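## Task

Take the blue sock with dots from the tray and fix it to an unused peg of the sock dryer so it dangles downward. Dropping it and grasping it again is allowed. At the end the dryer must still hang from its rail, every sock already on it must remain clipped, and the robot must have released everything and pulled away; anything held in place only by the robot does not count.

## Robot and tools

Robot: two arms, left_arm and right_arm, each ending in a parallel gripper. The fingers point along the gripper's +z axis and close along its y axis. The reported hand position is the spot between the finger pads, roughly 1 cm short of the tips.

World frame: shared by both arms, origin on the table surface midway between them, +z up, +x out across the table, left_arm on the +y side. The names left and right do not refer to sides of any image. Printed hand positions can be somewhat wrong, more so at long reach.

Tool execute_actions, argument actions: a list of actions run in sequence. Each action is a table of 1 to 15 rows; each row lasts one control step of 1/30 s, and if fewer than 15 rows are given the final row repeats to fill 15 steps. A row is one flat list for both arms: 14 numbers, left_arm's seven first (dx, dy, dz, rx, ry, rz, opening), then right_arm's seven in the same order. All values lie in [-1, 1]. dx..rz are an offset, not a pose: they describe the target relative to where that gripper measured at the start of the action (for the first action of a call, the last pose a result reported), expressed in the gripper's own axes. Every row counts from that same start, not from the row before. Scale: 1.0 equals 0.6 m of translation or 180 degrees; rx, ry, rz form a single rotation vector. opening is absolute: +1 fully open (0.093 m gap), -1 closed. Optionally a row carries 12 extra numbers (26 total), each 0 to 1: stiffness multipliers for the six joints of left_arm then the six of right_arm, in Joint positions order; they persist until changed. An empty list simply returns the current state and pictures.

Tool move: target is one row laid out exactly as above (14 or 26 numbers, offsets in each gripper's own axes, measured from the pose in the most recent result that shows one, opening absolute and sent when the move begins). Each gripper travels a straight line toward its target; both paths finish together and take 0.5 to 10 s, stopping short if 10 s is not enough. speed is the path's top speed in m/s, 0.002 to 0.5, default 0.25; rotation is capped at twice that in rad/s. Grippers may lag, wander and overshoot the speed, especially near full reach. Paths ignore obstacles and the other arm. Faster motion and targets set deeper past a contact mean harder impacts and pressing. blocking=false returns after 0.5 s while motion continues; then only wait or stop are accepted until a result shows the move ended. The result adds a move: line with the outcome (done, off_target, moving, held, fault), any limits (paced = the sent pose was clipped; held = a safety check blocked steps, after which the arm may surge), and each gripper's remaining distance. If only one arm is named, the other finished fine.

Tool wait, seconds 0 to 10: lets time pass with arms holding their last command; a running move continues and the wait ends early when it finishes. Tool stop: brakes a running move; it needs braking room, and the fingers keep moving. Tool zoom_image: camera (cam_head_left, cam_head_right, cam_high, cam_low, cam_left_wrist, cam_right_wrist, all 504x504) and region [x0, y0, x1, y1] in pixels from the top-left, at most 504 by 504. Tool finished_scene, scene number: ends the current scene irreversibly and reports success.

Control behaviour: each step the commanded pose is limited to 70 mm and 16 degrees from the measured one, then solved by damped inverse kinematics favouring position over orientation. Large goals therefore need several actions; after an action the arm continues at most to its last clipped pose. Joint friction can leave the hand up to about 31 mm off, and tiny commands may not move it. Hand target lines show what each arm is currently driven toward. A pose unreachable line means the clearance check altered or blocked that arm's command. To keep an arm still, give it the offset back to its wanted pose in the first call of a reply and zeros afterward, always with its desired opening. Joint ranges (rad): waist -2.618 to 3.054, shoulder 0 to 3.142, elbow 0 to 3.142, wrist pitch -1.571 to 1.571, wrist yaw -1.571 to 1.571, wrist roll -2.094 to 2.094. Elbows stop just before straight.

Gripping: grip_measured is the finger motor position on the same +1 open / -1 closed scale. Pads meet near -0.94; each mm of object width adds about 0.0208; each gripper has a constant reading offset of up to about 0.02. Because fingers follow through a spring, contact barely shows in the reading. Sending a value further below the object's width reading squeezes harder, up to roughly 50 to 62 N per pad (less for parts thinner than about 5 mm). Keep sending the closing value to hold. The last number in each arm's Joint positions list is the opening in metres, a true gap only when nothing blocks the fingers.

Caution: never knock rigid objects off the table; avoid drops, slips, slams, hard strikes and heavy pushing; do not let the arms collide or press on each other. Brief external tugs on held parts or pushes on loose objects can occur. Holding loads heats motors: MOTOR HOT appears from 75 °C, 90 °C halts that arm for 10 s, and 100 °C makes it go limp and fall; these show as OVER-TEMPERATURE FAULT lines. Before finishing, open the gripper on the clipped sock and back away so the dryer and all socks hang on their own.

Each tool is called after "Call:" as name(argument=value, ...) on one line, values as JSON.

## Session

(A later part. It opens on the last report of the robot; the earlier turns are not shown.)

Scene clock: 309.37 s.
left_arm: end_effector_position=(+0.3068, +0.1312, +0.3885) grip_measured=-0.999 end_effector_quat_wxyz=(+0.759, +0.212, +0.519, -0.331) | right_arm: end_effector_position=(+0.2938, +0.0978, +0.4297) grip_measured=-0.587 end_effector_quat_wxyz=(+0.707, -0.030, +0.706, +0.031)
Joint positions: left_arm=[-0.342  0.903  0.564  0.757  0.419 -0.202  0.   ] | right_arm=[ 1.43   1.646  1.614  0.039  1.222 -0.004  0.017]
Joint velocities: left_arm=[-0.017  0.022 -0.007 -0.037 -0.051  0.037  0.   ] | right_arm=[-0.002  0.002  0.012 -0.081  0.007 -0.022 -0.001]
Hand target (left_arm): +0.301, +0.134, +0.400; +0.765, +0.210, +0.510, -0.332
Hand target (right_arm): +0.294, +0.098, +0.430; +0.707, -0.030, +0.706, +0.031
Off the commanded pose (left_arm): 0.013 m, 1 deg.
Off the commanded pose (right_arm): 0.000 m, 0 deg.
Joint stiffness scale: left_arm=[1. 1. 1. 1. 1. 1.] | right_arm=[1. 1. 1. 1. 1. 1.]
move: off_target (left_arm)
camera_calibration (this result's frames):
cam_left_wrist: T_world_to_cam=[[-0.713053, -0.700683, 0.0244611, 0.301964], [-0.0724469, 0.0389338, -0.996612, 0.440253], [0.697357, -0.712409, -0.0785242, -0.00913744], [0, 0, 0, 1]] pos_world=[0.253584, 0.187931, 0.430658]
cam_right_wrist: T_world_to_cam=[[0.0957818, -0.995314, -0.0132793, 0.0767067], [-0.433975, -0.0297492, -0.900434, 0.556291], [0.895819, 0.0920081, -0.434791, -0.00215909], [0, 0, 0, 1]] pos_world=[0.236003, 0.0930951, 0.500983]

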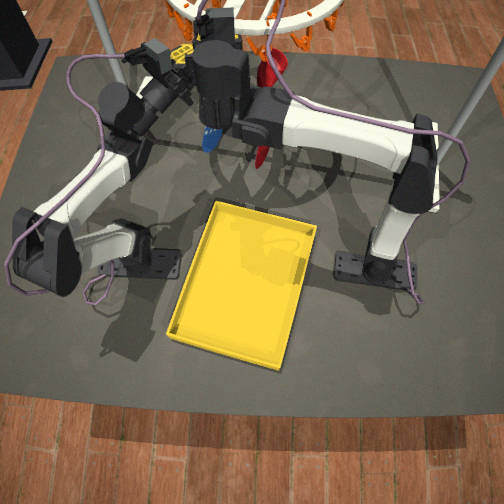

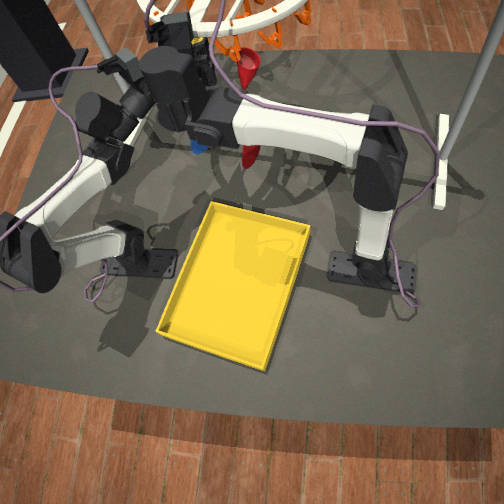

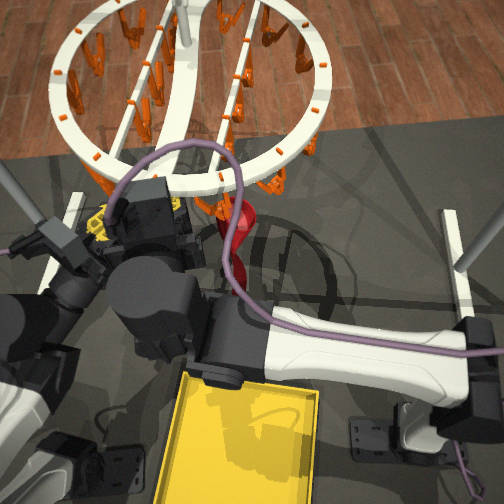

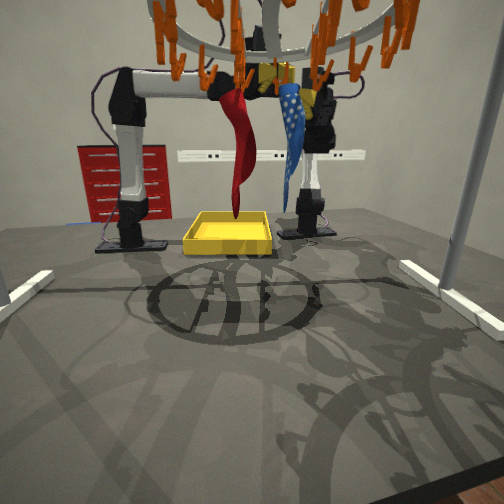

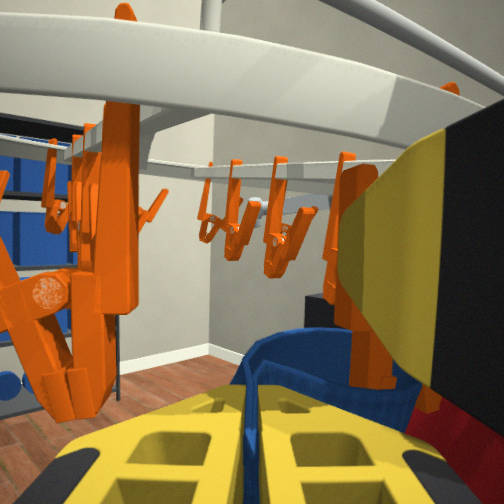

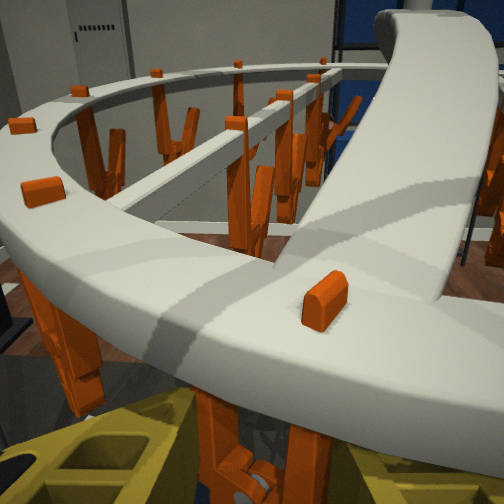

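The cuff wall is between the jaws. Releasing the peg, then the sock.

Call:
execute_actions(actions=[[[0,0,0,0,0,0,-1,0,0,0,0,0,0,-0.3]],[[0,0,0,0,0,0,-1,0,0,0,0,0,0,0]],[[0,0,0,0,0,0,-1,0,0,0,0,0,0,0.2]],[[0,0,0,0,0,0,-0.6,0,0,0,0,0,0,0.2]]])

Call:
move(target=[0.01,0,-0.08,0,0,0,-0.6,0.01,0,-0.1,0,0,0,0.2], speed=0.06)

Call:
zoom_image(camera="cam_low", region=[225, 55, 345, 155])

Scene clock: 318.43 s.
left_arm: end_effector_position=(+0.3071, +0.1312, +0.3881) grip_measured=-0.602 end_effector_quat_wxyz=(+0.759, +0.212, +0.520, -0.331) | right_arm: end_effector_position=(+0.2938, +0.0981, +0.4297) grip_measured=+0.199 end_effector_quat_wxyz=(+0.707, -0.030, +0.706, +0.032)
Joint positions: left_arm=[-0.342  0.903  0.564  0.755  0.418 -0.202  0.016] | right_arm=[ 1.43   1.646  1.614  0.039  1.22  -0.004  0.055]
Joint velocities: left_arm=[-0.012 -0.022 -0.002 -0.066 -0.007 -0.022 -0.   ] | right_arm=[ 0.007 -0.012  0.012 -0.022 -0.095 -0.007 -0.   ]
Hand target (left_arm): +0.307, +0.131, +0.388; +0.759, +0.212, +0.520, -0.331
Hand target (right_arm): +0.294, +0.098, +0.430; +0.707, -0.030, +0.706, +0.032
Off the commanded pose (left_arm): 0.000 m, 0 deg.
Off the commanded pose (right_arm): 0.000 m, 0 deg.
Joint stiffness scale: left_arm=[1. 1. 1. 1. 1. 1.] | right_arm=[1. 1. 1. 1. 1. 1.]
camera_calibration (this result's frames):
cam_left_wrist: T_world_to_cam=[[-0.712753, -0.700948, 0.0255924, 0.301634], [-0.0746589, 0.0395356, -0.996425, 0.440335], [0.69743, -0.712116, -0.0805111, -0.00864959], [0, 0, 0, 1]] pos_world=[0.253898, 0.187861, 0.430345]
cam_right_wrist: T_world_to_cam=[[0.0973005, -0.995166, -0.0132759, 0.0765015], [-0.433921, -0.0304136, -0.900438, 0.556341], [0.895681, 0.0933737, -0.434783, -0.00225903], [0, 0, 0, 1]] pos_world=[0.235988, 0.093263, 0.500984]

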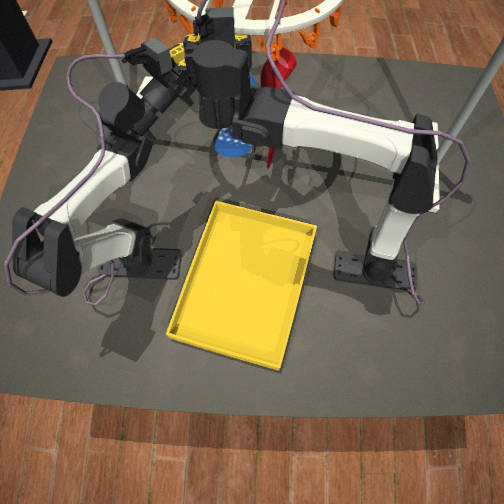

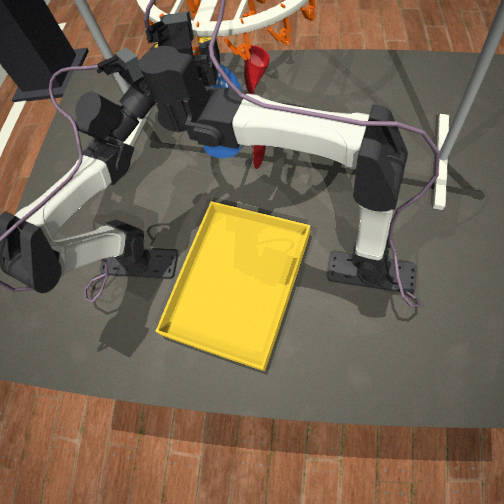

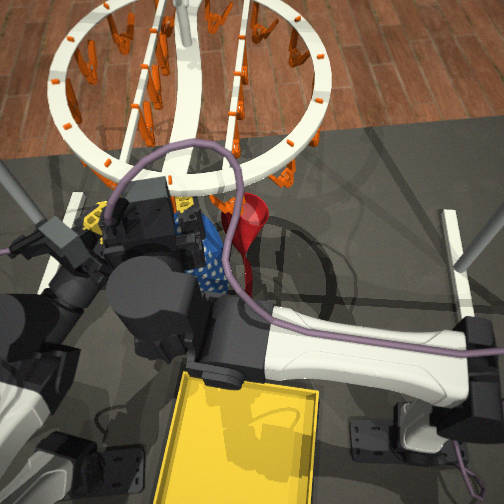

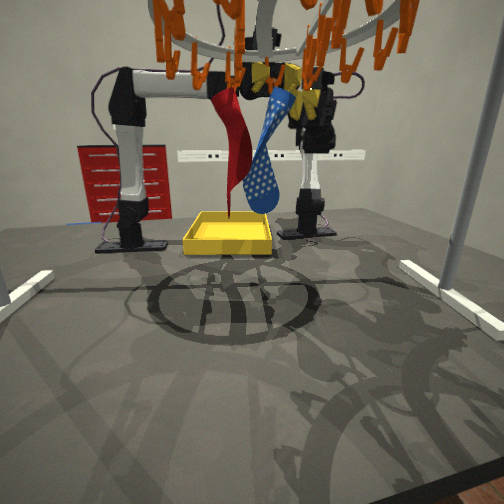

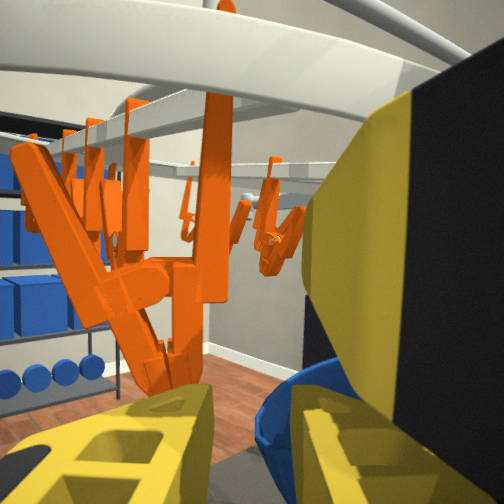

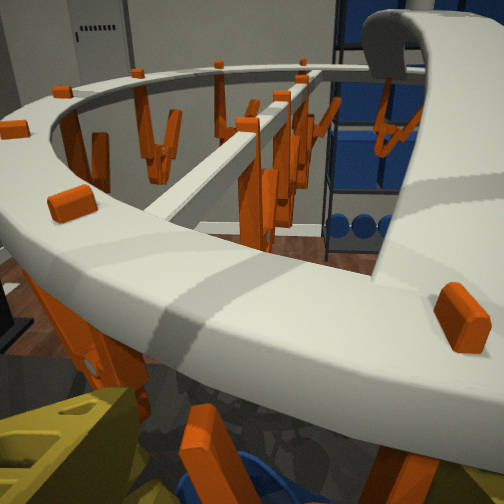

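Scene clock: 319.77 s.
left_arm: end_effector_position=(+0.2797, +0.1597, +0.3741) grip_measured=-0.602 end_effector_quat_wxyz=(+0.764, +0.212, +0.513, -0.329) | right_arm: end_effector_position=(+0.2365, +0.0994, +0.4216) grip_measured=+0.199 end_effector_quat_wxyz=(+0.706, -0.037, +0.706, +0.028)
Joint positions: left_arm=[-0.22   0.732  0.438  0.755  0.526 -0.26   0.016] | right_arm=[ 1.589  1.603  1.541  0.057  1.375 -0.008  0.055]
Joint velocities: left_arm=[-0.002 -0.022  0.007 -0.066 -0.007 -0.022 -0.   ] | right_arm=[ 0.002  0.017  0.017  0.022  0.051 -0.051  0.   ]
Hand target (left_arm): +0.278, +0.161, +0.365; +0.759, +0.211, +0.520, -0.331
Hand target (right_arm): +0.234, +0.093, +0.424; +0.708, -0.030, +0.705, +0.032
Off the commanded pose (left_arm): 0.010 m, 1 deg.
Off the commanded pose (right_arm): 0.007 m, 1 deg.
Joint stiffness scale: left_arm=[1. 1. 1. 1. 1. 1.] | right_arm=[1. 1. 1. 1. 1. 1.]
move: done
camera_calibration (this result's frames):
cam_left_wrist: T_world_to_cam=[[-0.711218, -0.702749, 0.0176508, 0.305306], [-0.0573326, 0.0329617, -0.997811, 0.419953], [0.700629, -0.710673, -0.0637334, 0.0222785], [0, 0, 0, 1]] pos_world=[0.225607, 0.216544, 0.415065]
cam_right_wrist: T_world_to_cam=[[0.10184, -0.994798, 0.00222817, 0.0756274], [-0.435338, -0.0465805, -0.899061, 0.525544], [0.894488, 0.0905906, -0.437817, 0.0472587], [0, 0, 0, 1]] pos_world=[0.178815, 0.0954329, 0.493018]

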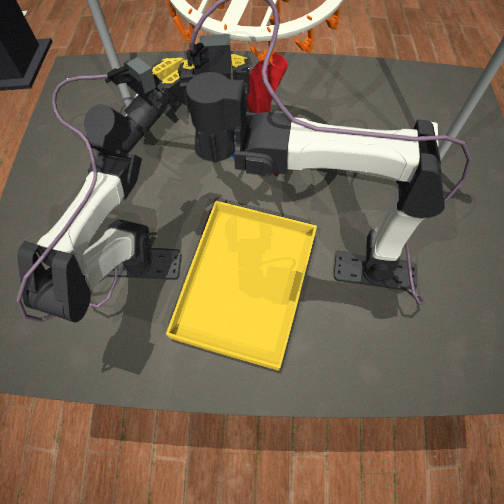

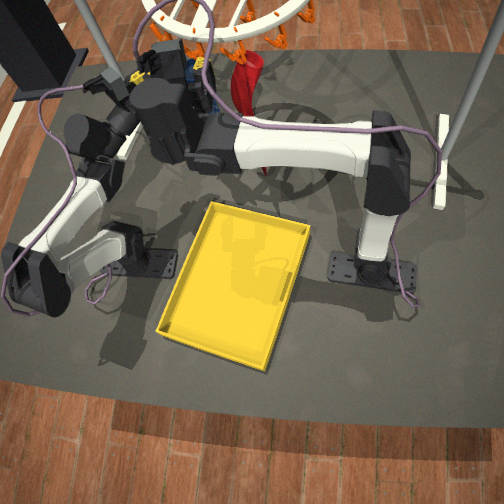

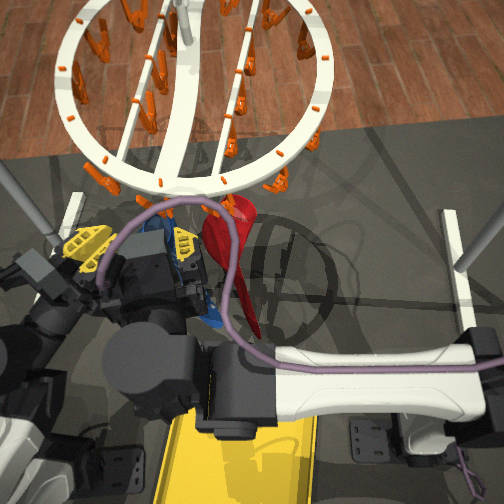

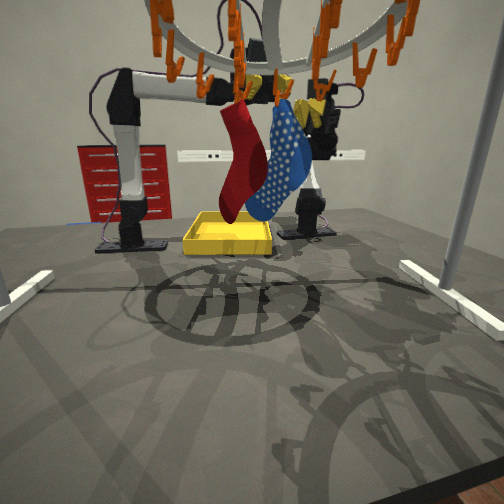

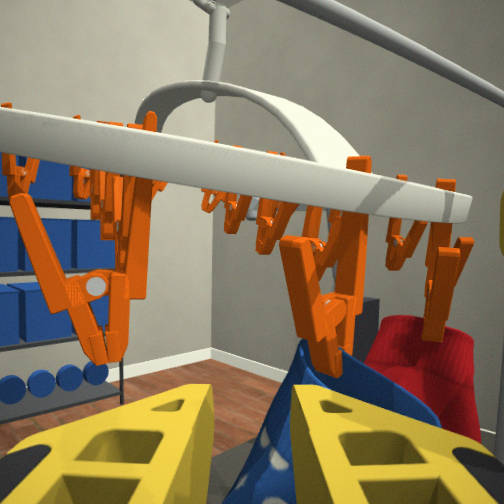

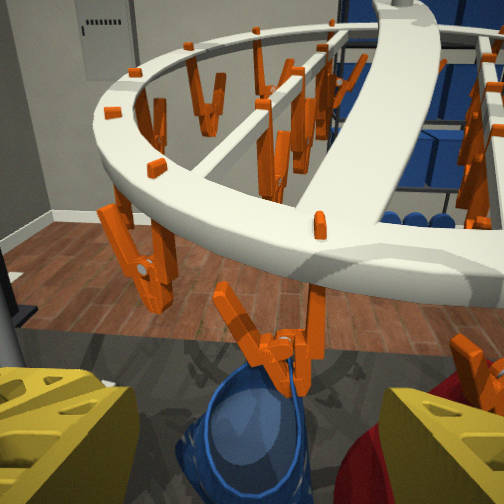

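Region (225, 55, 345, 155) of cam_low's 504x504 image, scaled by 4.200, with more detail than that image has.

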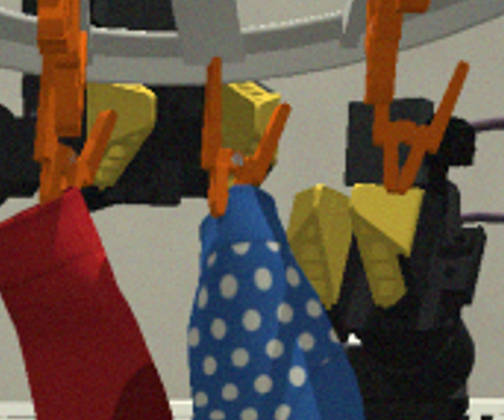

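Call:
move(target=[0.05,0.04,-0.27,0,0.11,0,-0.6,0.08,-0.5,-0.16,-0.15,0,0,0.2])

Scene clock: 329.50 s.
left_arm: end_effector_position=(+0.2088, +0.2754, +0.2943) grip_measured=-0.602 end_effector_quat_wxyz=(+0.687, +0.158, +0.687, -0.176) | right_arm: end_effector_position=(+0.1695, -0.2060, +0.3680) grip_measured=+0.199 end_effector_quat_wxyz=(+0.678, -0.201, +0.681, +0.191)
Joint positions: left_arm=[ 1.094  0.233  0.249  0.825  1.564 -0.865  0.016] | right_arm=[ 1.51   0.166  0.93  -0.774  0.828 -0.005  0.055]
Joint velocities: left_arm=[ 0.002  0.002 -0.012 -0.051 -0.022  0.007 -0.   ] | right_arm=[-0.022 -0.007  0.017  0.037  0.007 -0.066 -0.001]
Hand target (left_arm): +0.208, +0.275, +0.286; +0.683, +0.154, +0.692, -0.177
Hand target (right_arm): +0.169, -0.206, +0.374; +0.677, -0.201, +0.682, +0.193
Off the commanded pose (left_arm): 0.014 m, 19 deg; orientation clipped at the last step of the last action.
Off the commanded pose (right_arm): 0.010 m, 0 deg.
Joint stiffness scale: left_arm=[1. 1. 1. 1. 1. 1.] | right_arm=[1. 1. 1. 1. 1. 1.]
joint sent to its limit (left arm) — the command would take joint 5 (wrist yaw) past its upper limit, so that joint was sent only as far as its limit.
move: off_target (left_arm); limits=paced
camera_calibration (this result's frames):
cam_left_wrist: T_world_to_cam=[[-0.446458, -0.89452, 0.022551, 0.333667], [-0.401523, 0.177752, -0.898434, 0.33526], [0.799659, -0.410168, -0.43853, 0.155893], [0, 0, 0, 1]] pos_world=[0.158922, 0.302821, 0.362048]
cam_right_wrist: T_world_to_cam=[[0.539694, -0.841859, 0.00182326, -0.263756], [-0.372257, -0.240585, -0.896406, 0.382379], [0.755086, 0.483106, -0.44323, 0.217882], [0, 0, 0, 1]] pos_world=[0.120171, -0.235311, 0.43982]

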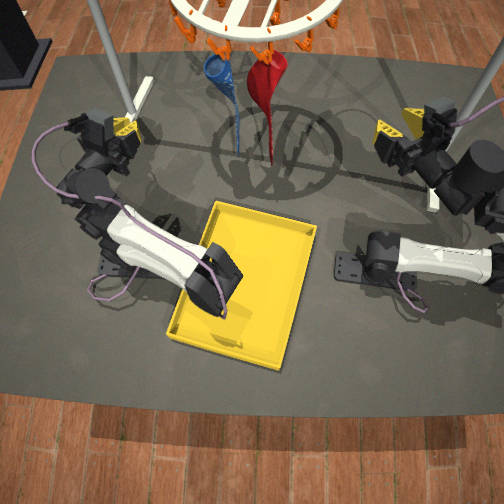

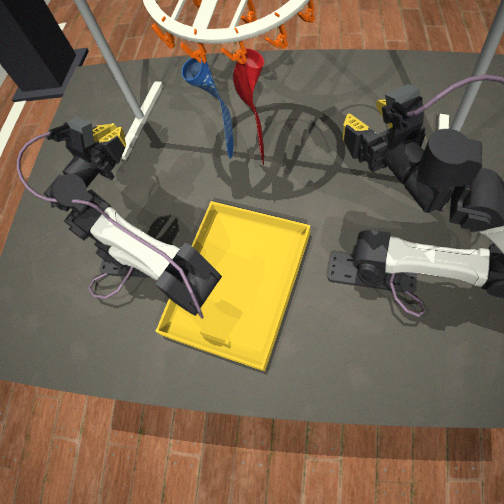

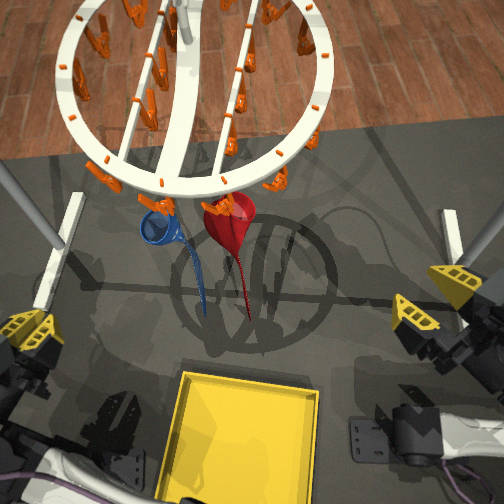

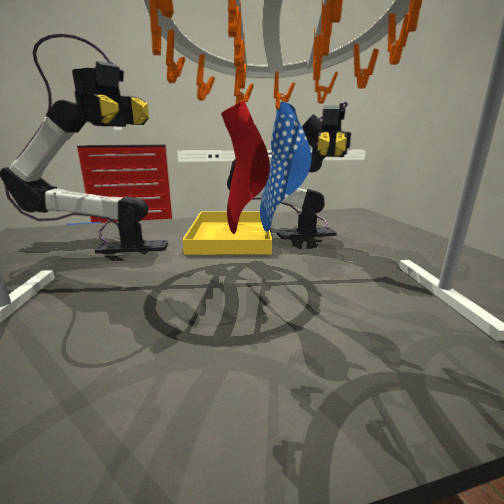

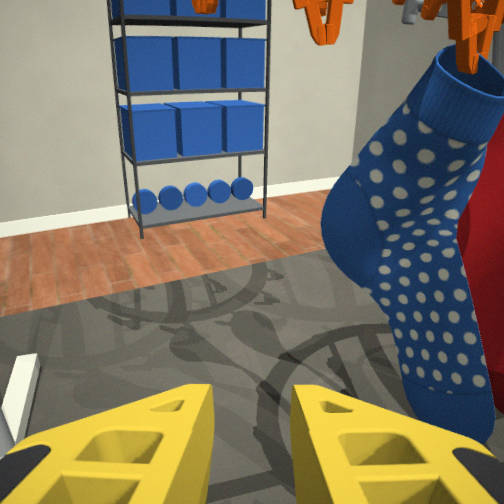

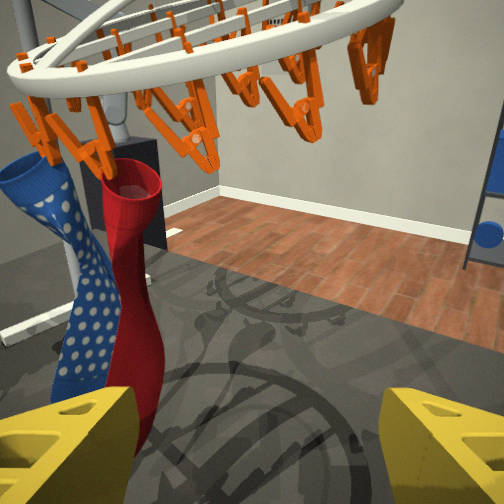

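Call:
finished_scene(scene=1)

The scene is finished: the task was done.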